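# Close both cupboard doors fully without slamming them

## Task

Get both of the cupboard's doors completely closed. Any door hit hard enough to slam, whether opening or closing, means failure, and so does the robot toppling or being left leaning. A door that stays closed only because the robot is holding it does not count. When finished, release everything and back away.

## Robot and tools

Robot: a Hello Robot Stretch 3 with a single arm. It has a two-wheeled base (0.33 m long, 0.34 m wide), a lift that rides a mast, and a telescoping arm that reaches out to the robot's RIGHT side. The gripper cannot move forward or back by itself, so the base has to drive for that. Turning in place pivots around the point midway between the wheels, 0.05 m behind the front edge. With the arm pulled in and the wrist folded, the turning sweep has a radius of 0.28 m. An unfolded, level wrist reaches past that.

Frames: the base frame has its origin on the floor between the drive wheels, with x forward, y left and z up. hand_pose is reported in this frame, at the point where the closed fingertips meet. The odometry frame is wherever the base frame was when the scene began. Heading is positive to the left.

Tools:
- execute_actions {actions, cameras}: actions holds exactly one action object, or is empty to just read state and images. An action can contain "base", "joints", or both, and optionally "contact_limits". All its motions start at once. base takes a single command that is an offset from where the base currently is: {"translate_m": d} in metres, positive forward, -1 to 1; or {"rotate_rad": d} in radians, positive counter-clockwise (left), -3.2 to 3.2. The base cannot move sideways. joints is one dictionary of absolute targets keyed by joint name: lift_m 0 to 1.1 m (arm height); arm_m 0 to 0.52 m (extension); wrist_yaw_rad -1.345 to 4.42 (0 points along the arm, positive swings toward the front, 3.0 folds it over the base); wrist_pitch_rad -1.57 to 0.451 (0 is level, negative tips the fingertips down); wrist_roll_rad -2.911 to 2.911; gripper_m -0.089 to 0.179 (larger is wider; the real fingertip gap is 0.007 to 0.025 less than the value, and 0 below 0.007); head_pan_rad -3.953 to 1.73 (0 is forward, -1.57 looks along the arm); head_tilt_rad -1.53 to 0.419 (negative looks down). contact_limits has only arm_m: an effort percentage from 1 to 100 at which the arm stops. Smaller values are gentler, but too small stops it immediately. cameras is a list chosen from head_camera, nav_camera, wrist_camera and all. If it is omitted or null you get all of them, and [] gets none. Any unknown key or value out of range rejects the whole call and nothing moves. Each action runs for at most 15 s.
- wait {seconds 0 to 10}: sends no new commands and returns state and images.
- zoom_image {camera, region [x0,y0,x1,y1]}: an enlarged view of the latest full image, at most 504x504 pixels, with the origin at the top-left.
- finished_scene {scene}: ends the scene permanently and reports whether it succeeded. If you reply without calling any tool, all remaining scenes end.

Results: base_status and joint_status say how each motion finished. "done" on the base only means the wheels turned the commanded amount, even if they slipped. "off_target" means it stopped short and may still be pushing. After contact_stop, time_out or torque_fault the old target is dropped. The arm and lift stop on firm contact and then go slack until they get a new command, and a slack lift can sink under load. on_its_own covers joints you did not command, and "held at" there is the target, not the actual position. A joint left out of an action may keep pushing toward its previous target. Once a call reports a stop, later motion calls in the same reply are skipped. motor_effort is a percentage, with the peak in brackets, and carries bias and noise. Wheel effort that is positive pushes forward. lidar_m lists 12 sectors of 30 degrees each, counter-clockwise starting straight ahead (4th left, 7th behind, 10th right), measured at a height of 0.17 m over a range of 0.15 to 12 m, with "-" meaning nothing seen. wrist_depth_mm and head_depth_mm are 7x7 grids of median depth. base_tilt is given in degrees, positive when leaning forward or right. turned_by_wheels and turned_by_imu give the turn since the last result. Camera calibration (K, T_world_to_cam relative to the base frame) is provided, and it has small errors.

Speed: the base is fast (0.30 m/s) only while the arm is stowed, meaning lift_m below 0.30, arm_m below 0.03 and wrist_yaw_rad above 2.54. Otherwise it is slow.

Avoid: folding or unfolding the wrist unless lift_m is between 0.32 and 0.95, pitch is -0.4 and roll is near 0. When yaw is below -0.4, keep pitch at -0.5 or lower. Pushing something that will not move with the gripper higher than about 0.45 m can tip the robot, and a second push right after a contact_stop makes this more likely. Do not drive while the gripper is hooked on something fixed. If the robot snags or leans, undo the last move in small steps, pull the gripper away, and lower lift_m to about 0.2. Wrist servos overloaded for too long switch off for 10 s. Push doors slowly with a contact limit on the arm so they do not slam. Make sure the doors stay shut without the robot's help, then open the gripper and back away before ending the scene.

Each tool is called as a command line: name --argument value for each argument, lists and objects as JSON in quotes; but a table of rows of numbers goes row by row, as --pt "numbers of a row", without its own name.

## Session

execute_actions --actions '[]'

Scene clock: 0.00 s.
base_odometry: x=+0.000 y=+0.000 heading=+0.000 (m, m, rad; odometry frame)
turned_by_wheels: +0.000 (rad since the last result)
turned_by_imu: +0.000 (rad since the last result)
base_tilt: forward=-0.6 right=+0.5 (deg)
lidar_m: 2.58 2.80 1.58 1.77 2.48 1.74 2.05 1.44 1.30 1.30 1.55 2.58
head_depth_mm: 1661 2435 2423 2382 2380 2379 2331 / 1585 2479 2517 2479 2449 2450 2396 / 1579 2557 2570 2567 2540 2522 2485 / 1626 2581 2683 2659 2643 2621 2477 / 1691 2553 2788 2793 2737 2740 2485 / 1765 2526 2922 2890 2853 2794 2481 / 1764 2527 3073 3011 2977 2917 2489
base_status: not commanded
joint_positions: lift_m=+0.552 arm_m=-0.002 wrist_yaw_rad=+2.987 wrist_pitch_rad=-0.393 wrist_roll_rad=+0.015 gripper_m=+0.037 head_pan_rad=-0.005 head_tilt_rad=+0.008
joint_status: not commanded
motor_effort: left_wheel=+0 right_wheel=+0 lift_m=+35 arm_m=+0 wrist_yaw_rad=+0 wrist_pitch_rad=+5 wrist_roll_rad=+0 gripper_m=+0 head_pan_rad=-1 head_tilt_rad=+0 (%)
hand_pose: x=+0.0137 y=+0.0815 z=+0.5704 quat_wxyz=(+0.192, +0.707, +0.083, +0.676) (m; base frame)
wrist_depth_mm: - - - - - - - / - - - - - - - / - - - - - - - / - - - - - - - / 918 916 - 946 - - - / 765 787 - 803 832 826 852 / 664 677 686 700 703 721 733
pictures: head_camera (sideways: a quarter turn clockwise sets it upright), nav_camera (sideways: a quarter turn counterclockwise sets it upright), wrist_camera
camera_calibration (this result's frames):
head_camera: T_world_to_cam=[[0.0542836, -0.00190945, -0.998524, 1.31413], [-0.013534, 0.999905, -0.00264785, 0.0121731], [0.998434, 0.0136578, 0.0542526, -0.123823], [0, 0, 0, 1]] pos_world=[0.0524577, -0.00797156, 1.31894]
nav_camera: T_world_to_cam=[[-0.059319, -0.0333273, 0.997683, -1.24685], [0.0280572, -0.999103, -0.0317066, 0.0944376], [0.997845, 0.0261114, 0.0602009, -0.120873], [0, 0, 0, 1]] pos_world=[0.0440014, 0.0559551, 1.25423]
wrist_camera: T_world_to_cam=[[0.982955, -0.180176, 0.0365461, -0.0273711], [-0.0702239, -0.551682, -0.831093, 0.549813], [0.169905, 0.814361, -0.554931, 0.408371], [0, 0, 0, 1]] pos_world=[-0.00386986, -0.0341712, 0.684564]
Images, in order (width x height): head_camera 896x504, nav_camera 672x504, wrist_camera 644x364.

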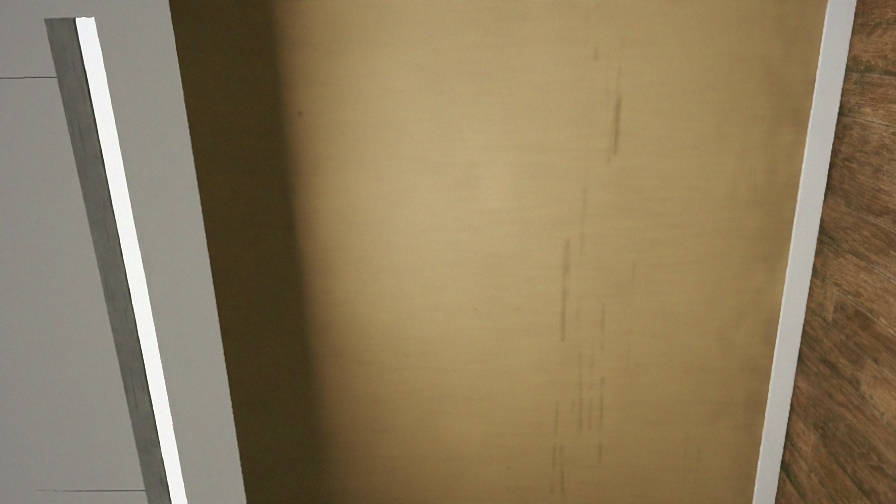

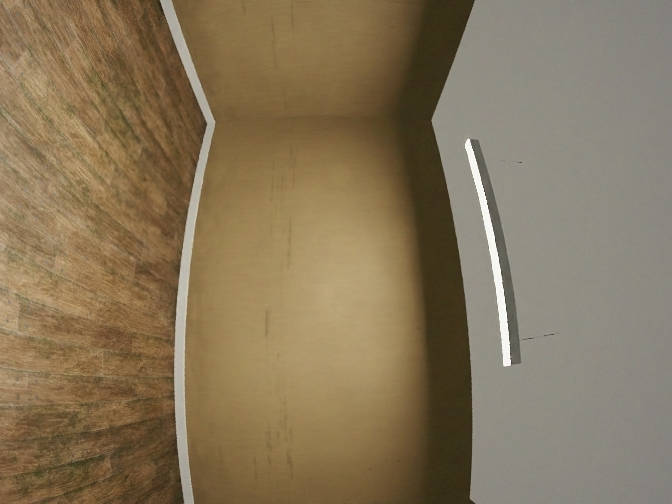

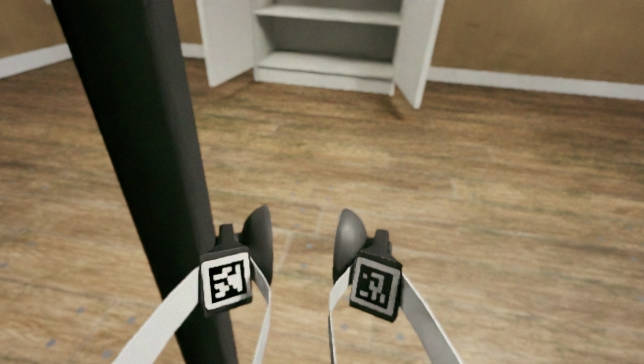

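execute_actions --actions '[{"joints":{"head_pan_rad":1.4,"head_tilt_rad":-0.45,"lift_m":0.28}}]' --cameras '["head_camera"]'

Scene clock: 3.53 s.
base_odometry: x=+0.000 y=+0.000 heading=+0.000 (m, m, rad; odometry frame)
turned_by_wheels: +0.000 (rad since the last result)
turned_by_imu: +0.000 (rad since the last result)
base_tilt: forward=-0.6 right=+0.6 (deg)
lidar_m: 2.58 2.79 1.58 1.78 2.48 1.74 2.05 1.44 1.29 1.30 1.54 2.58
head_depth_mm: 2043 2190 1610 2468 2126 1708 1381 / 2076 2196 2069 2047 2057 1715 1389 / 2102 2225 2332 2499 2243 1713 1390 / 2122 2247 2357 2538 2248 1725 1401 / 2159 2296 2415 2505 2275 1730 1397 / 2192 2349 2036 2123 2149 1738 1401 / 2214 2391 1758 1895 2190 1740 1405
base_status: not commanded
joint_positions: lift_m=+0.280 arm_m=-0.002 wrist_yaw_rad=+2.987 wrist_pitch_rad=-0.393 wrist_roll_rad=+0.015 gripper_m=+0.037 head_pan_rad=+1.393 head_tilt_rad=-0.444
joint_status: all done
motor_effort: left_wheel=+0(1) right_wheel=-1(0) lift_m=+29(34) arm_m=-1(0) wrist_yaw_rad=+0(0) wrist_pitch_rad=+5(5) wrist_roll_rad=+0(0) gripper_m=+0(0) head_pan_rad=+3(44) head_tilt_rad=-3(21) (%)
hand_pose: x=+0.0137 y=+0.0815 z=+0.2985 quat_wxyz=(+0.192, +0.707, +0.083, +0.676) (m; base frame)
wrist_depth_mm: - - - - - - - / - - - - - - - / 848 - 903 918 973 - - / 665 655 701 721 735 754 766 / 552 554 - 582 600 601 618 / 470 485 - 499 505 506 522 / - - - 426 427 439 445
pictures: head_camera (sideways: a quarter turn clockwise sets it upright)
camera_calibration (this result's frames):
head_camera: T_world_to_cam=[[-0.0669934, -0.381742, -0.921838, 1.21446], [-0.987178, 0.159525, 0.00568116, 0.00726984], [0.144887, 0.910398, -0.387535, 0.456442], [0, 0, 0, 1]] pos_world=[0.0224049, 0.0469073, 1.29638]
Images, in order (width x height): head_camera 896x504.

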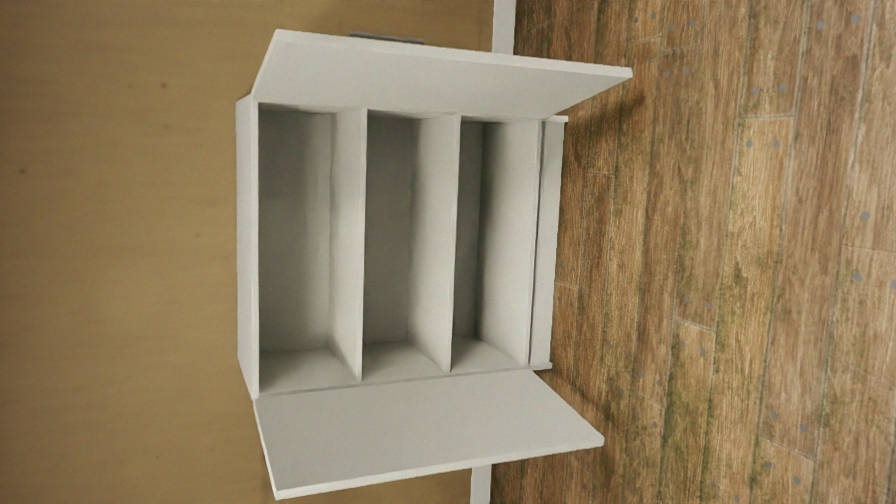

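zoom_image --camera "head_camera" --region '[240,0,700,504]'

execute_actions --actions '[{"base":{"rotate_rad":0.806}}]' --cameras '[]'

execute_actions --actions '[{"base":{"translate_m":1.0},"joints":{"head_pan_rad":0.9}}]' --cameras '["head_camera"]'

execute_actions --actions '[{"base":{"translate_m":0.36}}]' --cameras '[]'

execute_actions --actions '[{"base":{"rotate_rad":2.045},"joints":{"head_pan_rad":-1.2,"head_tilt_rad":-0.8}}]' --cameras '[]'

execute_actions --actions '[{"joints":{"lift_m":0.34,"wrist_yaw_rad":0,"gripper_m":0}}]'

Region (240, 0, 700, 504) of head_camera's 896x504 image, scaled by 1.000; it fills the left 460 columns of this view, and the rest is white.

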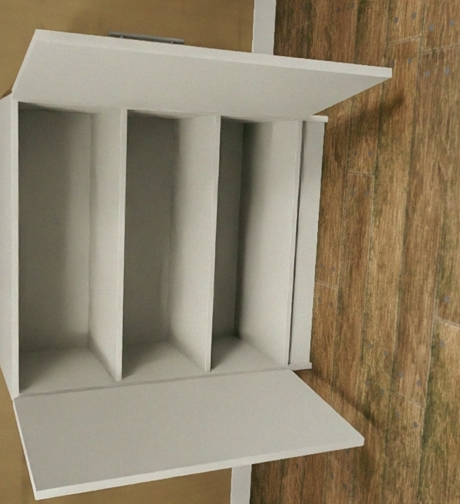

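Scene clock: 6.30 s.
base_odometry: x=+0.000 y=+0.000 heading=+0.806 (m, m, rad; odometry frame)
turned_by_wheels: +0.806 (rad since the last result)
turned_by_imu: +0.800 (rad since the last result)
base_tilt: forward=-0.6 right=+0.6 (deg)
lidar_m: 2.53 1.58 1.77 2.25 2.23 1.69 1.30 1.30 1.37 1.97 2.57 2.73
head_depth_mm: 2596 2757 2914 2971 2218 1704 1386 / 2694 2884 3128 3229 2251 1705 1389 / 2476 2676 2898 3064 2248 1713 1396 / 2311 2467 2667 2825 2265 1719 1398 / 2168 2321 2474 2653 2258 1720 1400 / 2052 2170 2291 2455 2264 1738 1402 / 1920 2023 2154 2284 2316 1744 1415
base_status: done
joint_positions: lift_m=+0.280 arm_m=-0.002 wrist_yaw_rad=+2.987 wrist_pitch_rad=-0.393 wrist_roll_rad=+0.015 gripper_m=+0.037 head_pan_rad=+1.393 head_tilt_rad=-0.445
joint_status: not commanded
motor_effort: left_wheel=-2(11) right_wheel=+2(8) lift_m=+29(29) arm_m=-2(1) wrist_yaw_rad=+0(0) wrist_pitch_rad=+5(5) wrist_roll_rad=+0(0) gripper_m=+0(0) head_pan_rad=+4(4) head_tilt_rad=-2(2) (%)
hand_pose: x=+0.0137 y=+0.0815 z=+0.2985 quat_wxyz=(+0.192, +0.707, +0.083, +0.676) (m; base frame)
wrist_depth_mm: - - - - - - - / - - - - - - - / 854 - 889 925 967 - - / 673 674 709 713 749 753 771 / 548 557 - 583 598 603 624 / 471 487 - 505 503 509 518 / - - - 426 428 435 448
pictures: none
No camera images: the call's "cameras" was empty. Leave "cameras" out to get every camera's image.

Scene clock: 11.40 s.
base_odometry: x=+0.693 y=+0.721 heading=+0.806 (m, m, rad; odometry frame)
turned_by_wheels: +0.000 (rad since the last result)
turned_by_imu: +0.004 (rad since the last result)
base_tilt: forward=-0.6 right=+0.5 (deg)
lidar_m: 1.61 0.69 1.60 1.43 2.29 2.80 2.24 2.19 2.32 2.18 2.13 2.12
head_depth_mm: 1304 1384 1467 1583 1710 1699 1385 / 1357 1445 1251 1181 1129 1563 1349 / 1425 1512 1602 1618 1594 1572 1317 / 1490 1590 1680 1636 1755 1627 1401 / 1566 1680 1778 1769 1812 1673 1404 / 1647 1786 1762 1805 1860 1736 1394 / 1731 1900 1586 1631 1721 1731 1403
base_status: done
joint_positions: lift_m=+0.280 arm_m=-0.002 wrist_yaw_rad=+2.987 wrist_pitch_rad=-0.393 wrist_roll_rad=+0.015 gripper_m=+0.037 head_pan_rad=+0.907 head_tilt_rad=-0.445
joint_status: all done
motor_effort: left_wheel=-2(8) right_wheel=+2(8) lift_m=+29(29) arm_m=-1(1) wrist_yaw_rad=+0(0) wrist_pitch_rad=+5(5) wrist_roll_rad=+0(0) gripper_m=+0(0) head_pan_rad=-4(37) head_tilt_rad=-2(2) (%)
hand_pose: x=+0.0137 y=+0.0815 z=+0.2985 quat_wxyz=(+0.192, +0.707, +0.083, +0.676) (m; base frame)
wrist_depth_mm: - - - - - - 795 / - - - - - - 935 / 849 - 904 938 963 931 - / 669 658 700 708 729 756 766 / 554 550 - 587 597 606 617 / 467 486 - 506 504 506 515 / - - - 429 427 440 444
pictures: head_camera (sideways: a quarter turn clockwise sets it upright)
camera_calibration (this result's frames):
head_camera: T_world_to_cam=[[-0.237929, -0.30687, -0.921532, 1.2151], [-0.798482, 0.601992, 0.00569516, 0.00610057], [0.553007, 0.737181, -0.388262, 0.454899], [0, 0, 0, 1]] pos_world=[0.0424172, 0.0338641, 1.29634]
Images, in order (width x height): head_camera 896x504.

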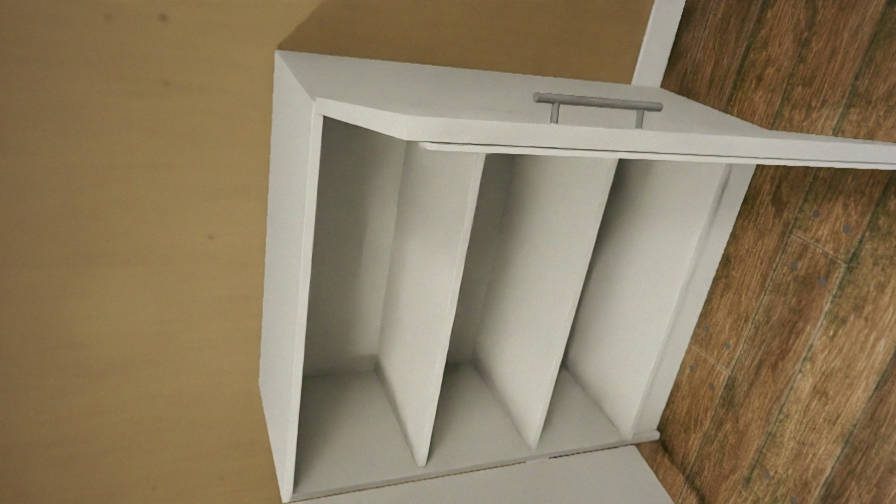

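Scene clock: 14.27 s.
base_odometry: x=+0.942 y=+0.981 heading=+0.806 (m, m, rad; odometry frame)
turned_by_wheels: +0.000 (rad since the last result)
turned_by_imu: +0.001 (rad since the last result)
base_tilt: forward=-0.6 right=+0.6 (deg)
lidar_m: 1.28 1.26 0.50 1.46 2.83 2.55 2.57 2.51 2.63 2.01 1.97 1.68
head_depth_mm: 1028 1089 1163 1250 1345 1468 1379 / 1073 1142 1222 1318 1426 1552 1389 / 1123 1196 1244 1321 1436 1573 1392 / 1172 1259 1075 1018 1102 1205 1289 / 1226 1334 1224 735 766 803 845 / 1300 1408 1434 627 579 594 637 / 1369 1492 1462 1442 507 584 1364
base_status: done
joint_positions: lift_m=+0.280 arm_m=-0.002 wrist_yaw_rad=+2.987 wrist_pitch_rad=-0.393 wrist_roll_rad=+0.015 gripper_m=+0.037 head_pan_rad=+0.907 head_tilt_rad=-0.445
joint_status: not commanded
motor_effort: left_wheel=-2(9) right_wheel=+2(7) lift_m=+29(29) arm_m=+0(1) wrist_yaw_rad=+0(0) wrist_pitch_rad=+5(5) wrist_roll_rad=+0(0) gripper_m=+0(0) head_pan_rad=-4(4) head_tilt_rad=-2(2) (%)
hand_pose: x=+0.0137 y=+0.0815 z=+0.2985 quat_wxyz=(+0.192, +0.707, +0.083, +0.676) (m; base frame)
wrist_depth_mm: - - - - 513 802 939 / - - - - 584 930 960 / 851 - 915 905 694 941 947 / 664 649 702 711 724 750 781 / 554 545 - 576 599 608 617 / 466 484 - 505 513 507 521 / - - - 427 429 442 446
pictures: none
No camera images: the call's "cameras" was empty. Leave "cameras" out to get every camera's image.

Scene clock: 16.73 s.
base_odometry: x=+0.942 y=+0.981 heading=+2.851 (m, m, rad; odometry frame)
turned_by_wheels: +2.045 (rad since the last result)
turned_by_imu: +2.028 (rad since the last result)
base_tilt: forward=-0.6 right=+0.6 (deg)
lidar_m: 1.47 2.55 2.60 2.52 2.61 2.05 1.97 1.79 1.31 1.26 0.50 0.50
head_depth_mm: 1044 1165 1317 1543 1539 1314 1149 / 1083 1215 1386 1611 1547 1317 1151 / 1118 1266 1440 1707 1540 1317 1147 / 1017 1106 1259 1459 1513 1319 1153 / 878 845 908 977 1060 1165 1158 / 1009 642 650 656 729 1016 1164 / 1026 1331 511 572 1521 1347 1168
base_status: done
joint_positions: lift_m=+0.280 arm_m=-0.002 wrist_yaw_rad=+2.987 wrist_pitch_rad=-0.393 wrist_roll_rad=+0.015 gripper_m=+0.037 head_pan_rad=-1.193 head_tilt_rad=-0.790
joint_status: all done
motor_effort: left_wheel=-2(13) right_wheel=+2(10) lift_m=+29(29) arm_m=-2(2) wrist_yaw_rad=+0(0) wrist_pitch_rad=+5(5) wrist_roll_rad=+0(0) gripper_m=+0(0) head_pan_rad=-4(46) head_tilt_rad=-3(18) (%)
hand_pose: x=+0.0137 y=+0.0814 z=+0.2985 quat_wxyz=(+0.192, +0.707, +0.083, +0.676) (m; base frame)
wrist_depth_mm: - - - - - - - / - - - - - - - / 860 - 902 928 954 - - / 669 664 706 722 738 746 766 / 548 558 - 589 595 608 608 / 469 487 - 509 503 509 515 / - - - 427 434 438 446
pictures: none
No camera images: the call's "cameras" was empty. Leave "cameras" out to get every camera's image.

Scene clock: 19.27 s.
base_odometry: x=+0.942 y=+0.981 heading=+2.851 (m, m, rad; odometry frame)
turned_by_wheels: +0.000 (rad since the last result)
turned_by_imu: +0.000 (rad since the last result)
base_tilt: forward=-0.6 right=+0.6 (deg)
lidar_m: 1.46 2.54 2.61 2.52 2.61 2.04 1.97 1.78 1.30 1.26 0.50 0.50
head_depth_mm: 1041 1165 1323 1526 1545 1309 1149 / 1080 1211 1392 1618 1545 1313 1167 / 1120 1266 1454 1696 1544 1318 1154 / 1015 1100 1261 1459 1515 1325 1159 / 875 846 905 976 1057 1160 1156 / 1008 643 649 654 730 1018 1160 / 1027 1321 511 574 1528 1345 1163
base_status: not commanded
joint_positions: lift_m=+0.340 arm_m=-0.002 wrist_yaw_rad=+0.002 wrist_pitch_rad=-0.393 wrist_roll_rad=+0.015 gripper_m=+0.000 head_pan_rad=-1.193 head_tilt_rad=-0.790
joint_status: all done
motor_effort: left_wheel=-2(3) right_wheel=+2(2) lift_m=+40(40) arm_m=-1(1) wrist_yaw_rad=-2(3) wrist_pitch_rad=+5(5) wrist_roll_rad=+0(0) gripper_m=-2(80) head_pan_rad=-4(4) head_tilt_rad=-4(4) (%)
hand_pose: x=-0.0210 y=-0.3708 z=+0.3581 quat_wxyz=(+0.689, +0.138, -0.698, -0.139) (m; base frame)
wrist_depth_mm: 559 786 887 879 897 865 875 / 553 810 961 981 947 969 956 / 544 830 - - - - - / 530 748 803 826 843 877 862 / 603 639 663 691 679 693 721 / 532 546 560 - 576 582 593 / 463 469 475 482 493 500 505
pictures: head_camera (sideways: a quarter turn clockwise sets it upright), nav_camera (sideways: a quarter turn counterclockwise sets it upright), wrist_camera
camera_calibration (this result's frames):
head_camera: T_world_to_cam=[[-0.251443, 0.62889, -0.735713, 0.972895], [0.92382, 0.382658, 0.0113654, -0.0117836], [0.288674, -0.676808, -0.677198, 0.832433], [0, 0, 0, 1]] pos_world=[0.0152121, -0.0439375, 1.27963]
nav_camera: T_world_to_cam=[[0.217196, -0.638188, 0.738608, -0.910296], [-0.928349, -0.368884, -0.0457389, 0.118498], [0.301651, -0.675752, -0.672581, 0.837039], [0, 0, 0, 1]] pos_world=[0.0552268, 0.0284033, 1.24075]
wrist_camera: T_world_to_cam=[[-0.999023, 0.0248564, 0.0365535, -0.03262], [-0.016565, 0.556156, -0.830913, 0.533325], [-0.0409829, -0.830706, -0.5552, 0.0504596], [0, 0, 0, 1]] pos_world=[-0.0216856, -0.253884, 0.472354]
Images, in order (width x height): head_camera 896x504, nav_camera 672x504, wrist_camera 644x364.

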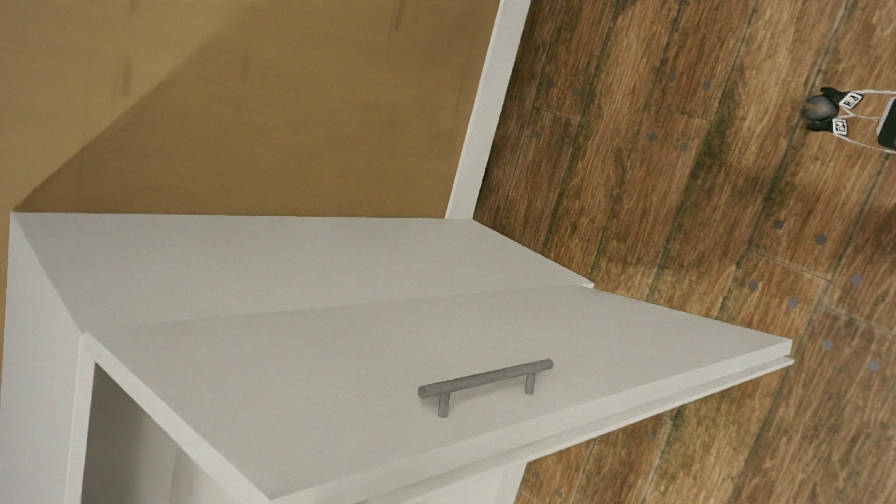

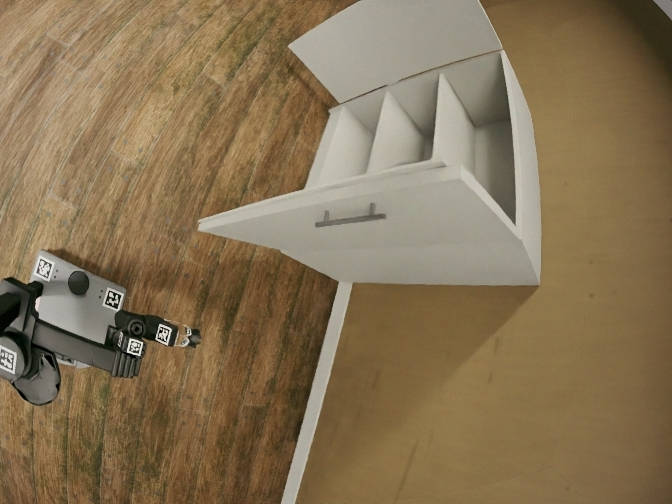

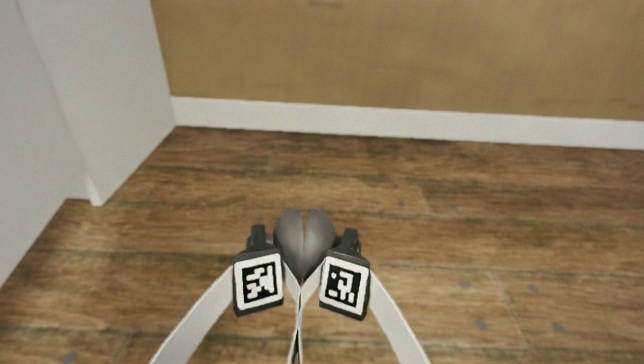

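execute_actions --actions '[{"joints":{"lift_m":0.25,"wrist_pitch_rad":0,"arm_m":0.2,"head_pan_rad":-1.57}}]' --cameras '[]'

execute_actions --actions '[{"base":{"translate_m":0.7}}]' --cameras '[]'

execute_actions --actions '[{"base":{"translate_m":0.06},"joints":{"arm_m":0.27}}]' --cameras '[]'

execute_actions --actions '[{"joints":{"arm_m":0.33}}]'

Scene clock: 22.63 s.
base_odometry: x=+0.942 y=+0.981 heading=+2.851 (m, m, rad; odometry frame)
turned_by_wheels: +0.000 (rad since the last result)
turned_by_imu: +0.000 (rad since the last result)
base_tilt: forward=-0.6 right=+0.6 (deg)
lidar_m: 1.46 2.55 2.61 2.52 2.62 2.04 1.97 1.79 1.31 1.26 0.50 0.50
head_depth_mm: 1070 1205 1395 1646 1535 1310 1153 / 1068 1211 1390 1649 1546 1316 1157 / 1072 1212 1396 1650 1541 1345 1114 / 1068 1217 1403 1658 1554 1326 1151 / 1076 1218 1405 1662 1563 1323 1157 / 1077 1221 1409 1623 1524 1318 1166 / 1080 1175 1238 1235 1162 1032 1017
base_status: not commanded
joint_positions: lift_m=+0.250 arm_m=+0.200 wrist_yaw_rad=+0.001 wrist_pitch_rad=-0.023 wrist_roll_rad=+0.015 gripper_m=+0.000 head_pan_rad=-1.563 head_tilt_rad=-0.790
joint_status: all done
motor_effort: left_wheel=-2(3) right_wheel=+2(2) lift_m=+29(41) arm_m=+4(3) wrist_yaw_rad=-1(1) wrist_pitch_rad=+9(9) wrist_roll_rad=+0(0) gripper_m=-2(2) head_pan_rad=-4(32) head_tilt_rad=-4(3) (%)
hand_pose: x=-0.0213 y=-0.6002 z=+0.3589 quat_wxyz=(+0.702, +0.009, -0.712, -0.008) (m; base frame)
wrist_depth_mm: 550 705 732 724 720 728 715 / 565 745 762 755 744 752 753 / 570 774 776 765 774 781 783 / 566 795 819 817 801 800 828 / 570 822 836 835 816 841 853 / 584 726 775 - 789 813 828 / 553 576 583 595 607 617 630
pictures: none
No camera images: the call's "cameras" was empty. Leave "cameras" out to get every camera's image.

Scene clock: 30.87 s.
base_odometry: x=+0.271 y=+1.182 heading=+2.850 (m, m, rad; odometry frame)
turned_by_wheels: +0.000 (rad since the last result)
turned_by_imu: +0.001 (rad since the last result)
base_tilt: forward=-0.6 right=+0.6 (deg)
lidar_m: 2.10 1.93 2.58 2.49 2.61 2.78 2.67 1.78 0.78 0.56 0.57 0.80
head_depth_mm: 876 713 890 1648 1537 1314 1148 / 818 660 772 938 1225 1322 1161 / 827 623 706 845 1043 1291 1112 / 834 590 650 759 926 1163 1152 / 844 566 602 701 879 1274 1162 / 852 1157 961 1233 1455 1333 1159 / 860 1202 1063 1275 1459 1336 1166
base_status: done
joint_positions: lift_m=+0.250 arm_m=+0.200 wrist_yaw_rad=-0.002 wrist_pitch_rad=-0.023 wrist_roll_rad=+0.015 gripper_m=+0.000 head_pan_rad=-1.563 head_tilt_rad=-0.790
joint_status: not commanded
motor_effort: left_wheel=-2(6) right_wheel=+2(15) lift_m=+29(29) arm_m=+3(4) wrist_yaw_rad=+2(7) wrist_pitch_rad=+9(9) wrist_roll_rad=+0(0) gripper_m=-2(2) head_pan_rad=-4(4) head_tilt_rad=-3(4) (%)
hand_pose: x=-0.0219 y=-0.6003 z=+0.3589 quat_wxyz=(+0.702, +0.008, -0.712, -0.009) (m; base frame)
wrist_depth_mm: 115 126 144 169 203 257 730 / 118 130 149 176 214 273 754 / 122 133 154 183 225 292 786 / 124 137 160 190 235 310 828 / 127 142 163 208 249 334 833 / 131 146 162 - 269 361 818 / 135 149 181 218 293 572 635
pictures: none
No camera images: the call's "cameras" was empty. Leave "cameras" out to get every camera's image.

Scene clock: 32.70 s.
base_odometry: x=+0.214 y=+1.199 heading=+2.850 (m, m, rad; odometry frame)
turned_by_wheels: +0.000 (rad since the last result)
turned_by_imu: +0.000 (rad since the last result)
base_tilt: forward=-0.6 right=+0.6 (deg)
lidar_m: 2.04 1.88 2.60 2.49 2.61 2.83 2.73 1.79 0.81 0.74 0.87 0.75
head_depth_mm: 807 729 845 1037 1497 1310 1147 / 818 720 836 986 1215 1318 1148 / 825 711 821 971 1187 1369 1154 / 834 703 811 962 1167 1329 1157 / 844 694 799 1000 1412 1327 1157 / 850 1181 1054 1270 1449 1329 1162 / 857 1202 1062 1272 1436 1329 1161
base_status: done
joint_positions: lift_m=+0.250 arm_m=+0.270 wrist_yaw_rad=-0.001 wrist_pitch_rad=-0.023 wrist_roll_rad=+0.015 gripper_m=+0.000 head_pan_rad=-1.563 head_tilt_rad=-0.790
joint_status: all done
motor_effort: left_wheel=-3(6) right_wheel=+2(9) lift_m=+29(29) arm_m=+4(8) wrist_yaw_rad=+1(3) wrist_pitch_rad=+9(9) wrist_roll_rad=+0(0) gripper_m=-1(2) head_pan_rad=-4(4) head_tilt_rad=-4(4) (%)
hand_pose: x=-0.0218 y=-0.6702 z=+0.3589 quat_wxyz=(+0.702, +0.008, -0.712, -0.009) (m; base frame)
wrist_depth_mm: 613 197 203 210 218 227 235 / 300 203 210 218 225 235 245 / 626 211 218 226 234 245 255 / 666 217 226 233 243 254 265 / 643 226 233 244 254 266 277 / 505 234 240 - 266 278 290 / 404 243 253 265 278 291 304
pictures: none
No camera images: the call's "cameras" was empty. Leave "cameras" out to get every camera's image.

Scene clock: 34.30 s.
base_odometry: x=+0.214 y=+1.199 heading=+2.850 (m, m, rad; odometry frame)
turned_by_wheels: +0.000 (rad since the last result)
turned_by_imu: +0.000 (rad since the last result)
base_tilt: forward=-0.6 right=+0.5 (deg)
lidar_m: 2.04 1.88 2.59 2.49 2.62 2.83 2.73 1.79 0.81 0.76 0.87 0.75
head_depth_mm: 805 733 848 1038 1498 1308 1150 / 816 727 839 996 1220 1311 1152 / 824 720 834 984 1208 - 1153 / 837 715 824 972 1183 1319 1154 / 842 709 819 1015 1413 1327 1158 / 850 1191 1057 1267 1451 1334 1163 / 857 1201 1063 1275 1428 1330 1167
base_status: not commanded
joint_positions: lift_m=+0.250 arm_m=+0.330 wrist_yaw_rad=-0.001 wrist_pitch_rad=-0.023 wrist_roll_rad=+0.015 gripper_m=+0.000 head_pan_rad=-1.563 head_tilt_rad=-0.790
joint_status: all done
motor_effort: left_wheel=-3(3) right_wheel=+1(2) lift_m=+29(29) arm_m=+4(8) wrist_yaw_rad=+1(1) wrist_pitch_rad=+9(9) wrist_roll_rad=+0(0) gripper_m=-2(1) head_pan_rad=-4(4) head_tilt_rad=-3(4) (%)
hand_pose: x=-0.0218 y=-0.7302 z=+0.3589 quat_wxyz=(+0.702, +0.008, -0.712, -0.009) (m; base frame)
wrist_depth_mm: 154 157 161 165 169 174 179 / 158 161 166 171 175 181 186 / 164 168 172 177 182 187 193 / 169 173 178 183 190 195 201 / 177 180 185 190 197 202 211 / 182 186 190 - 205 212 219 / 190 194 201 207 214 221 229
pictures: head_camera (sideways: a quarter turn clockwise sets it upright), nav_camera (sideways: a quarter turn counterclockwise sets it upright), wrist_camera
camera_calibration (this result's frames):
head_camera: T_world_to_cam=[[-0.00682113, 0.677375, -0.735607, 0.971265], [0.999684, 0.0224117, 0.0113677, -0.0122494], [0.0241864, -0.735297, -0.677314, 0.834197], [0, 0, 0, 1]] pos_world=[-0.00130553, -0.0442536, 1.27962]
nav_camera: T_world_to_cam=[[-0.0284695, -0.673649, 0.738503, -0.90866], [-0.998922, -0.00792636, -0.045739, 0.118928], [0.0366657, -0.739009, -0.672697, 0.838806], [0, 0, 0, 1]] pos_world=[0.0621757, 0.00870995, 1.24075]
wrist_camera: T_world_to_cam=[[-0.998923, 0.0393319, 0.0245949, -0.00958173], [-0.0154394, 0.218072, -0.975811, 0.538996], [-0.0437439, -0.97514, -0.21723, -0.474524], [0, 0, 0, 1]] pos_world=[-0.0220072, -0.57989, 0.423113]
Images, in order (width x height): head_camera 896x504, nav_camera 672x504, wrist_camera 644x364.

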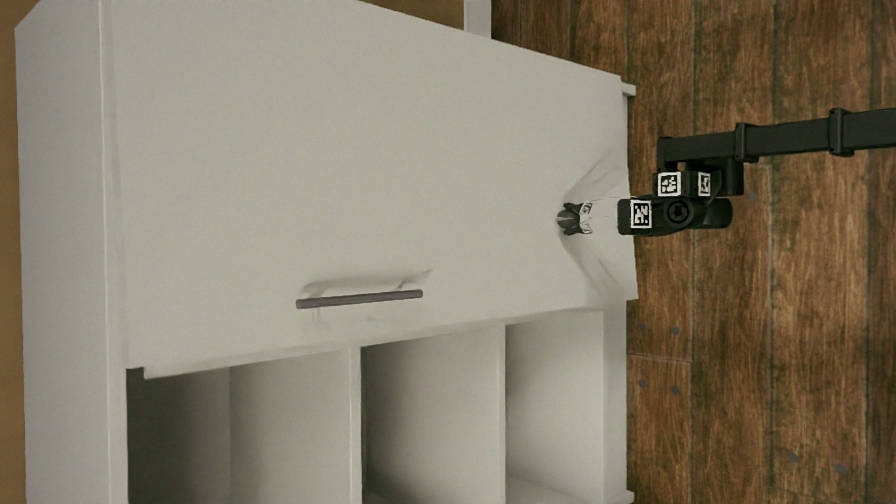

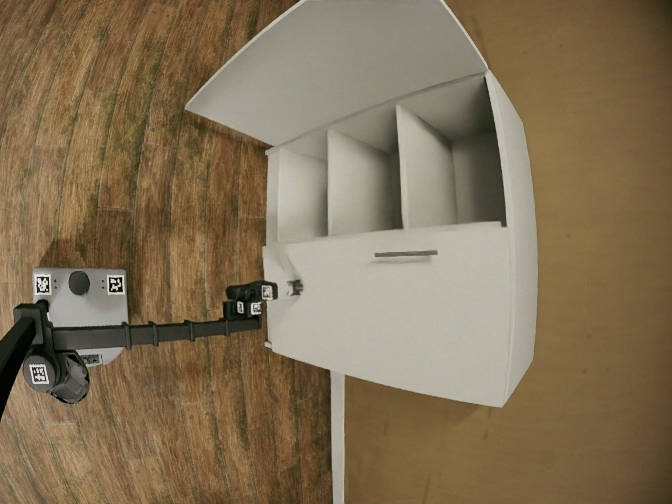

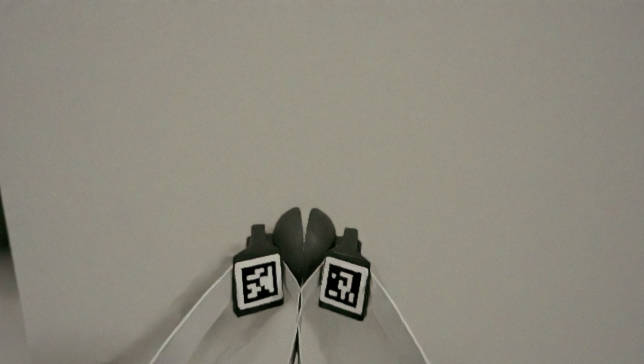

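Door coasts; use smaller steps.

execute_actions --actions '[{"base":{"translate_m":0.05},"joints":{"arm_m":0.355}}]' --cameras '[]'

execute_actions --actions '[{"joints":{"arm_m":0.38}}]' --cameras '[]'

execute_actions --actions '[{"joints":{"arm_m":0.405}}]' --cameras '[]'

execute_actions --actions '[{"joints":{"arm_m":0.43}}]' --cameras '[]'

Scene clock: 36.17 s.
base_odometry: x=+0.166 y=+1.214 heading=+2.850 (m, m, rad; odometry frame)
turned_by_wheels: +0.000 (rad since the last result)
turned_by_imu: +0.000 (rad since the last result)
base_tilt: forward=-0.6 right=+0.6 (deg)
lidar_m: 1.99 1.83 2.59 2.48 2.61 2.90 2.78 1.78 0.82 0.79 0.81 0.71
head_depth_mm: 809 741 855 1007 1431 1312 1148 / 814 744 856 1012 1232 1317 1149 / 822 746 858 1013 1235 1265 1147 / 834 746 859 1015 1243 1318 1160 / 844 1135 974 1224 1444 1335 1162 / 849 1203 1054 1274 1454 1333 1162 / 856 1200 1059 1273 1418 1333 1162
base_status: done
joint_positions: lift_m=+0.250 arm_m=+0.355 wrist_yaw_rad=-0.002 wrist_pitch_rad=-0.023 wrist_roll_rad=+0.015 gripper_m=+0.000 head_pan_rad=-1.563 head_tilt_rad=-0.790
joint_status: all done
motor_effort: left_wheel=-2(5) right_wheel=+2(11) lift_m=+29(29) arm_m=+3(3) wrist_yaw_rad=+1(3) wrist_pitch_rad=+9(9) wrist_roll_rad=+0(0) gripper_m=-2(2) head_pan_rad=-4(4) head_tilt_rad=-4(4) (%)
hand_pose: x=-0.0219 y=-0.7552 z=+0.3589 quat_wxyz=(+0.702, +0.008, -0.712, -0.009) (m; base frame)
wrist_depth_mm: 566 166 166 167 167 167 168 / 580 171 173 173 174 173 174 / 602 178 178 179 179 180 180 / 622 186 185 185 186 186 187 / 626 194 192 189 192 194 194 / 514 201 199 - 200 202 202 / 404 381 208 209 210 210 210
pictures: none
No camera images: the call's "cameras" was empty. Leave "cameras" out to get every camera's image.

Scene clock: 37.43 s.
base_odometry: x=+0.166 y=+1.214 heading=+2.850 (m, m, rad; odometry frame)
turned_by_wheels: +0.000 (rad since the last result)
turned_by_imu: -0.008 (rad since the last result)
base_tilt: forward=-0.6 right=+0.5 (deg)
lidar_m: 2.00 1.83 2.59 2.49 2.60 2.88 2.78 1.80 0.82 0.79 0.82 0.71
head_depth_mm: 804 744 861 1012 1428 1317 1152 / 814 742 859 1016 1237 1315 1151 / 826 745 859 1017 1221 1266 1143 / 832 745 856 1018 1249 1326 1159 / 842 792 973 1233 1445 1323 1155 / 848 1195 1054 1272 1450 1333 1161 / 856 1199 1061 1277 1421 1333 1161
base_status: not commanded
joint_positions: lift_m=+0.250 arm_m=+0.368 wrist_yaw_rad=+0.014 wrist_pitch_rad=-0.024 wrist_roll_rad=+0.015 gripper_m=+0.000 head_pan_rad=-1.563 head_tilt_rad=-0.791
joint_status: arm_m contact_stop (moved +0.013 of +0.025)
on_its_own: arm_m is slack since a contact_stop, until your next command for it (your +0.380 is given up)
motor_effort: left_wheel=+3(7) right_wheel=-4(13) lift_m=+29(29) arm_m=+0(37) wrist_yaw_rad=-9(10) wrist_pitch_rad=+9(12) wrist_roll_rad=+0(0) gripper_m=-3(5) head_pan_rad=-4(4) head_tilt_rad=-4(3) (%)
hand_pose: x=-0.0180 y=-0.7683 z=+0.3586 quat_wxyz=(+0.702, +0.014, -0.712, -0.004) (m; base frame)
wrist_depth_mm: 554 155 155 155 155 155 155 / 568 161 161 160 161 161 160 / 597 167 167 166 166 166 166 / 618 173 173 173 173 173 173 / 637 180 178 178 180 180 179 / 509 187 186 - 187 186 187 / 403 195 195 195 194 194 193
pictures: none
No camera images: the call's "cameras" was empty. Leave "cameras" out to get every camera's image.

not run: a stop came earlier in this reply.

not run: a stop came earlier in this reply.

execute_actions --actions '[{"joints":{"arm_m":0,"lift_m":0.29,"wrist_pitch_rad":-0.4}}]' --cameras '[]'

execute_actions --actions '[{"joints":{"wrist_yaw_rad":2.65,"head_pan_rad":-0.9}}]' --cameras '[]'

execute_actions --actions '[{"base":{"translate_m":0.4}}]' --cameras '["head_camera","nav_camera"]'

Scene clock: 41.90 s.
base_odometry: x=+0.166 y=+1.214 heading=+2.850 (m, m, rad; odometry frame)
turned_by_wheels: +0.000 (rad since the last result)
turned_by_imu: +0.000 (rad since the last result)
base_tilt: forward=-0.6 right=+0.5 (deg)
lidar_m: 2.00 1.83 2.60 2.49 2.60 2.89 2.78 1.80 0.82 0.79 0.82 0.71
head_depth_mm: 806 744 859 1014 1443 1310 1147 / 815 743 861 1013 1244 1317 1152 / 825 747 859 1017 1244 1317 1159 / 832 747 858 1019 1247 1321 1156 / 842 794 975 1228 1444 1328 1158 / 849 1191 1056 1272 1440 1326 1162 / 857 1201 1059 1279 1419 1332 1167
base_status: not commanded
joint_positions: lift_m=+0.290 arm_m=+0.000 wrist_yaw_rad=+0.001 wrist_pitch_rad=-0.413 wrist_roll_rad=+0.015 gripper_m=+0.000 head_pan_rad=-1.563 head_tilt_rad=-0.791
joint_status: all done
motor_effort: left_wheel=+0(2) right_wheel=+0(4) lift_m=+40(42) arm_m=-5(9) wrist_yaw_rad=+0(10) wrist_pitch_rad=+5(9) wrist_roll_rad=+0(0) gripper_m=-2(4) head_pan_rad=-4(4) head_tilt_rad=-3(3) (%)
hand_pose: x=-0.0214 y=-0.3704 z=+0.3037 quat_wxyz=(+0.687, +0.144, -0.697, -0.146) (m; base frame)
wrist_depth_mm: 642 873 850 478 478 477 882 / 656 830 756 523 515 533 953 / 634 643 622 576 569 877 - / 646 660 668 684 683 727 756 / 553 564 580 607 587 608 621 / 470 477 492 - 507 507 525 / 410 414 417 428 437 442 448
pictures: none
No camera images: the call's "cameras" was empty. Leave "cameras" out to get every camera's image.

Scene clock: 44.23 s.
base_odometry: x=+0.166 y=+1.214 heading=+2.850 (m, m, rad; odometry frame)
turned_by_wheels: +0.000 (rad since the last result)
turned_by_imu: +0.000 (rad since the last result)
base_tilt: forward=-0.6 right=+0.6 (deg)
lidar_m: 2.00 1.83 2.59 2.48 2.60 2.89 2.78 1.80 0.82 0.79 0.82 0.71
head_depth_mm: 872 1201 1028 1252 1353 1285 1153 / 945 1113 1118 1291 1434 1314 1152 / 918 943 1086 1291 1473 1318 1157 / 1322 844 969 1136 1387 1321 1152 / 1455 764 866 995 1179 1301 1159 / 1631 700 786 890 1062 1305 1159 / 1801 655 727 1796 1554 1334 1160
base_status: not commanded
joint_positions: lift_m=+0.290 arm_m=+0.000 wrist_yaw_rad=+2.648 wrist_pitch_rad=-0.413 wrist_roll_rad=+0.015 gripper_m=+0.000 head_pan_rad=-0.907 head_tilt_rad=-0.791
joint_status: all done
motor_effort: left_wheel=+1(0) right_wheel=+0(0) lift_m=+40(40) arm_m=-5(4) wrist_yaw_rad=+1(2) wrist_pitch_rad=+5(5) wrist_roll_rad=+0(0) gripper_m=-2(2) head_pan_rad=+4(42) head_tilt_rad=-3(4) (%)
hand_pose: x=+0.0854 y=+0.0528 z=+0.3037 quat_wxyz=(+0.310, +0.711, -0.031, +0.631) (m; base frame)
wrist_depth_mm: - - - - - - - / - - - - - - - / 838 860 883 902 937 958 - / 665 681 687 710 724 748 770 / 548 558 576 613 586 603 620 / 485 479 499 - 509 509 521 / - - 424 425 434 440 447
pictures: none
No camera images: the call's "cameras" was empty. Leave "cameras" out to get every camera's image.

Scene clock: 47.30 s.
base_odometry: x=-0.217 y=+1.328 heading=+2.850 (m, m, rad; odometry frame)
turned_by_wheels: +0.000 (rad since the last result)
turned_by_imu: +0.002 (rad since the last result)
base_tilt: forward=-0.6 right=+0.6 (deg)
lidar_m: 1.59 1.52 2.26 2.50 2.61 3.34 3.18 1.79 0.85 0.66 0.41 1.66
head_depth_mm: 1123 1192 539 697 990 1287 1147 / 1199 1330 459 568 746 1085 1147 / 1281 1451 1496 523 644 848 1110 / 1379 1564 1816 1871 1558 1326 1156 / 1496 1708 2023 1884 1560 1327 1155 / 1647 1877 2138 1902 1567 1327 1159 / 1616 1765 1960 1904 1560 1339 1164
base_status: done
joint_positions: lift_m=+0.290 arm_m=+0.000 wrist_yaw_rad=+2.649 wrist_pitch_rad=-0.413 wrist_roll_rad=+0.015 gripper_m=+0.000 head_pan_rad=-0.907 head_tilt_rad=-0.791
joint_status: not commanded
motor_effort: left_wheel=-1(10) right_wheel=+0(7) lift_m=+40(40) arm_m=-4(4) wrist_yaw_rad=+0(1) wrist_pitch_rad=+5(5) wrist_roll_rad=+0(0) gripper_m=-2(2) head_pan_rad=+3(4) head_tilt_rad=-4(4) (%)
hand_pose: x=+0.0852 y=+0.0529 z=+0.3036 quat_wxyz=(+0.310, +0.711, -0.030, +0.631) (m; base frame)
wrist_depth_mm: - - - - - - - / - - - - - - - / 832 850 881 899 925 974 - / 660 670 691 709 722 734 759 / 555 551 580 607 593 603 626 / 484 478 503 - 500 508 522 / - - 422 421 437 440 449
pictures: head_camera (sideways: a quarter turn clockwise sets it upright), nav_camera (sideways: a quarter turn counterclockwise sets it upright)
camera_calibration (this result's frames):
head_camera: T_world_to_cam=[[-0.419019, 0.532752, -0.735254, 0.97332], [0.778272, 0.627824, 0.0113754, -0.0109088], [0.46767, -0.567461, -0.677696, 0.831989], [0, 0, 0, 1]] pos_world=[0.0272327, -0.0395677, 1.2796]
nav_camera: T_world_to_cam=[[0.388789, -0.551339, 0.738152, -0.910748], [-0.786519, -0.61587, -0.0457391, 0.117633], [0.479823, -0.562788, -0.673082, 0.836603], [0, 0, 0, 1]] pos_world=[0.045188, 0.0411462, 1.24075]
Images, in order (width x height): head_camera 896x504, nav_camera 672x504.

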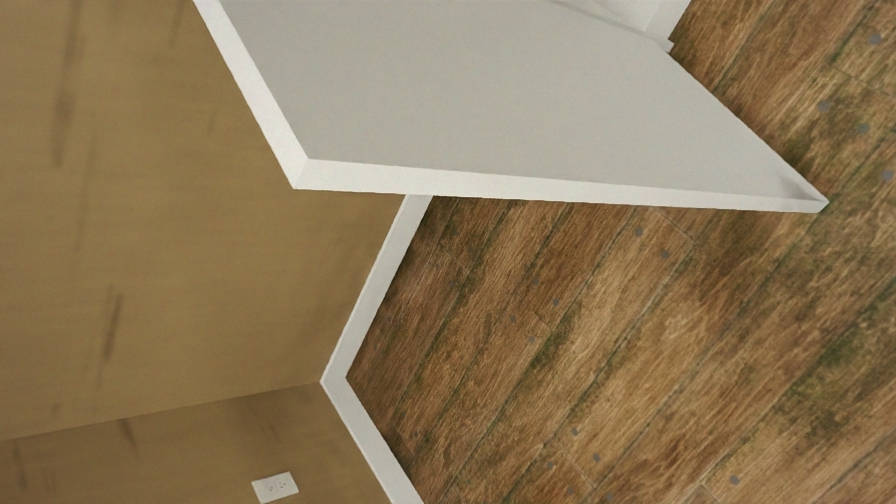

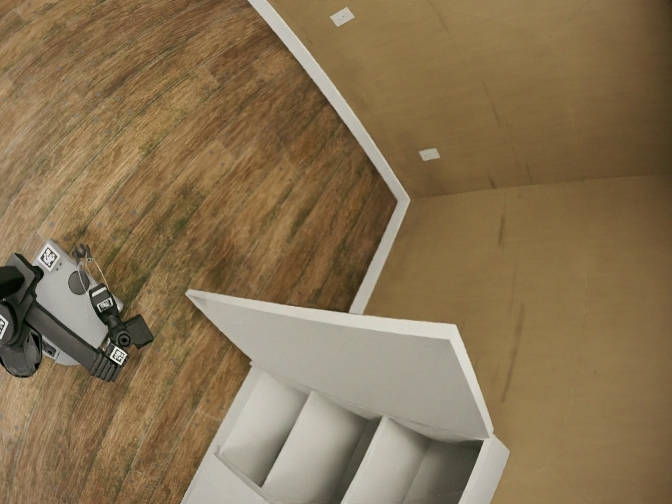

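execute_actions --actions '[{"base":{"translate_m":0.5}}]' --cameras '[]'

execute_actions --actions '[{"joints":{"wrist_yaw_rad":0,"head_pan_rad":-1.6,"arm_m":0.13}}]' --cameras '[]'

execute_actions --actions '[{"base":{"translate_m":-0.68},"joints":{"wrist_pitch_rad":0,"lift_m":0.25}}]'

Scene clock: 51.03 s.
base_odometry: x=-0.696 y=+1.472 heading=+2.850 (m, m, rad; odometry frame)
turned_by_wheels: +0.000 (rad since the last result)
turned_by_imu: +0.002 (rad since the last result)
base_tilt: forward=-0.5 right=+0.6 (deg)
lidar_m: 1.09 1.14 1.20 2.49 2.59 3.60 3.69 1.13 0.44 1.25 1.30 1.14
head_depth_mm: 1124 1243 1397 1580 1539 1312 1146 / 1195 1333 1508 1696 1542 1310 1148 / 1276 1451 1655 1811 1545 1319 1152 / 1377 1565 1805 1870 1551 1321 1155 / 1339 1492 1673 1800 1549 1324 1159 / 1210 1325 1484 1654 1569 1330 1162 / 1103 1197 1323 1466 1522 1339 1162
base_status: done
joint_positions: lift_m=+0.290 arm_m=+0.000 wrist_yaw_rad=+2.649 wrist_pitch_rad=-0.413 wrist_roll_rad=+0.015 gripper_m=+0.000 head_pan_rad=-0.907 head_tilt_rad=-0.791
joint_status: not commanded
motor_effort: left_wheel=-2(9) right_wheel=+1(6) lift_m=+40(40) arm_m=-4(5) wrist_yaw_rad=+1(1) wrist_pitch_rad=+5(5) wrist_roll_rad=+0(0) gripper_m=-3(2) head_pan_rad=+3(3) head_tilt_rad=-4(3) (%)
hand_pose: x=+0.0852 y=+0.0529 z=+0.3035 quat_wxyz=(+0.310, +0.711, -0.030, +0.631) (m; base frame)
wrist_depth_mm: - - - - - - 821 / - - - - - - 843 / 830 866 872 914 937 969 861 / 655 670 684 702 734 745 763 / 549 560 574 603 590 605 620 / 486 481 495 - 503 509 517 / - - 422 428 439 440 449
pictures: none
No camera images: the call's "cameras" was empty. Leave "cameras" out to get every camera's image.

Scene clock: 53.37 s.
base_odometry: x=-0.696 y=+1.472 heading=+2.850 (m, m, rad; odometry frame)
turned_by_wheels: +0.000 (rad since the last result)
turned_by_imu: +0.000 (rad since the last result)
base_tilt: forward=-0.6 right=+0.6 (deg)
lidar_m: 1.09 1.14 1.20 2.49 2.59 3.58 3.67 1.13 0.44 1.25 1.30 1.14
head_depth_mm: 1025 1036 1053 1040 971 910 1058 / 1075 1213 1374 1577 1500 1322 1172 / 1070 1212 1404 1667 1551 1322 1198 / 1071 1213 1388 1653 1555 1345 1146 / 1067 1212 1399 1653 1552 1332 1156 / 1066 1208 1397 1648 1560 1332 1161 / 1070 1213 1391 1653 1568 1334 1168
base_status: not commanded
joint_positions: lift_m=+0.290 arm_m=+0.130 wrist_yaw_rad=+0.002 wrist_pitch_rad=-0.413 wrist_roll_rad=+0.015 gripper_m=+0.000 head_pan_rad=-1.593 head_tilt_rad=-0.791
joint_status: all done
motor_effort: left_wheel=-1(1) right_wheel=+1(1) lift_m=+40(40) arm_m=+4(5) wrist_yaw_rad=-2(2) wrist_pitch_rad=+5(5) wrist_roll_rad=+0(0) gripper_m=-2(2) head_pan_rad=-4(45) head_tilt_rad=-4(4) (%)
hand_pose: x=-0.0210 y=-0.4996 z=+0.3035 quat_wxyz=(+0.687, +0.145, -0.697, -0.146) (m; base frame)
wrist_depth_mm: 777 776 771 787 778 569 364 / 857 853 838 841 829 547 354 / 838 839 887 874 881 545 338 / 649 669 684 722 729 534 329 / 550 553 577 614 590 559 320 / 468 471 496 - 502 507 313 / 411 416 421 426 434 441 304
pictures: none
No camera images: the call's "cameras" was empty. Leave "cameras" out to get every camera's image.

Scene clock: 61.33 s.
base_odometry: x=-0.045 y=+1.277 heading=+2.850 (m, m, rad; odometry frame)
turned_by_wheels: +0.000 (rad since the last result)
turned_by_imu: -0.001 (rad since the last result)
base_tilt: forward=-0.6 right=+0.5 (deg)
lidar_m: 1.77 1.66 2.51 2.49 2.61 3.12 3.00 1.79 0.82 0.55 0.71 1.78
head_depth_mm: 804 748 866 1022 1249 1314 1155 / 814 748 864 1019 1241 1311 1170 / 822 1135 843 1049 1253 1297 1199 / 835 563 611 713 891 1171 1148 / 845 594 661 800 1010 1277 1158 / 850 630 725 890 1155 1330 1162 / 856 674 798 1076 1565 1332 1167
base_status: done
joint_positions: lift_m=+0.250 arm_m=+0.130 wrist_yaw_rad=+0.002 wrist_pitch_rad=-0.024 wrist_roll_rad=+0.015 gripper_m=+0.000 head_pan_rad=-1.593 head_tilt_rad=-0.791
joint_status: all done
motor_effort: left_wheel=+0(7) right_wheel=+0(9) lift_m=+29(38) arm_m=+4(4) wrist_yaw_rad=-2(5) wrist_pitch_rad=+9(9) wrist_roll_rad=+0(0) gripper_m=-2(2) head_pan_rad=-5(4) head_tilt_rad=-3(3) (%)
hand_pose: x=-0.0210 y=-0.5302 z=+0.3587 quat_wxyz=(+0.702, +0.009, -0.712, -0.008) (m; base frame)
wrist_depth_mm: 305 237 191 160 373 369 372 / 329 248 197 163 387 384 387 / 352 259 205 170 399 400 402 / 378 273 214 177 415 412 412 / 405 287 226 186 432 431 430 / 436 304 247 - 445 446 446 / 543 332 236 199 518 465 466
pictures: head_camera (sideways: a quarter turn clockwise sets it upright), nav_camera (sideways: a quarter turn counterclockwise sets it upright), wrist_camera
camera_calibration (this result's frames):
head_camera: T_world_to_cam=[[0.0134545, 0.677664, -0.735248, 0.970674], [0.999907, -0.0075103, 0.0113755, -0.0122609], [0.00218683, -0.735333, -0.677703, 0.834837], [0, 0, 0, 1]] pos_world=[-0.00262581, -0.0440004, 1.2796]
nav_camera: T_world_to_cam=[[-0.0486179, -0.672886, 0.738146, -0.908072], [-0.998711, 0.0219845, -0.0457391, 0.118927], [0.0145494, -0.739419, -0.673088, 0.83945], [0, 0, 0, 1]] pos_world=[0.0624119, 0.00706085, 1.24075]
wrist_camera: T_world_to_cam=[[-0.999041, 0.036197, 0.0246341, -0.0183261], [-0.0161201, 0.219026, -0.975586, 0.49554], [-0.0407088, -0.975047, -0.218233, -0.27903], [0, 0, 0, 1]] pos_world=[-0.0216793, -0.37994, 0.422999]
Images, in order (width x height): head_camera 896x504, nav_camera 672x504, wrist_camera 644x364.

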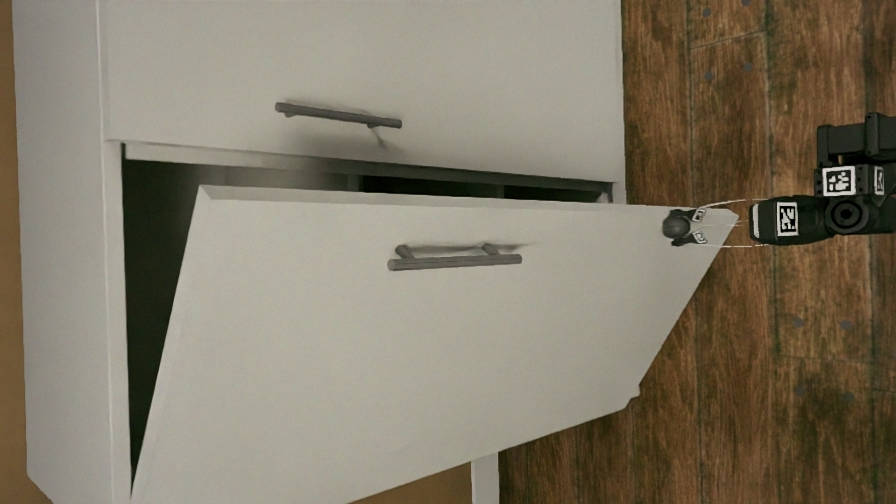

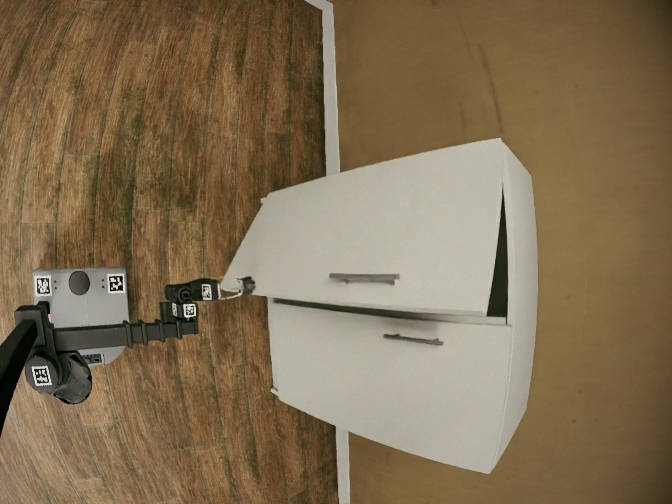

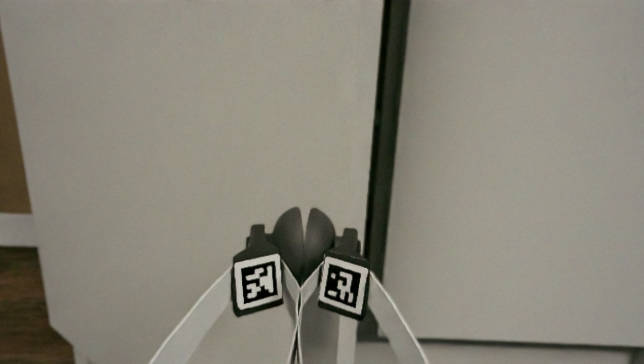

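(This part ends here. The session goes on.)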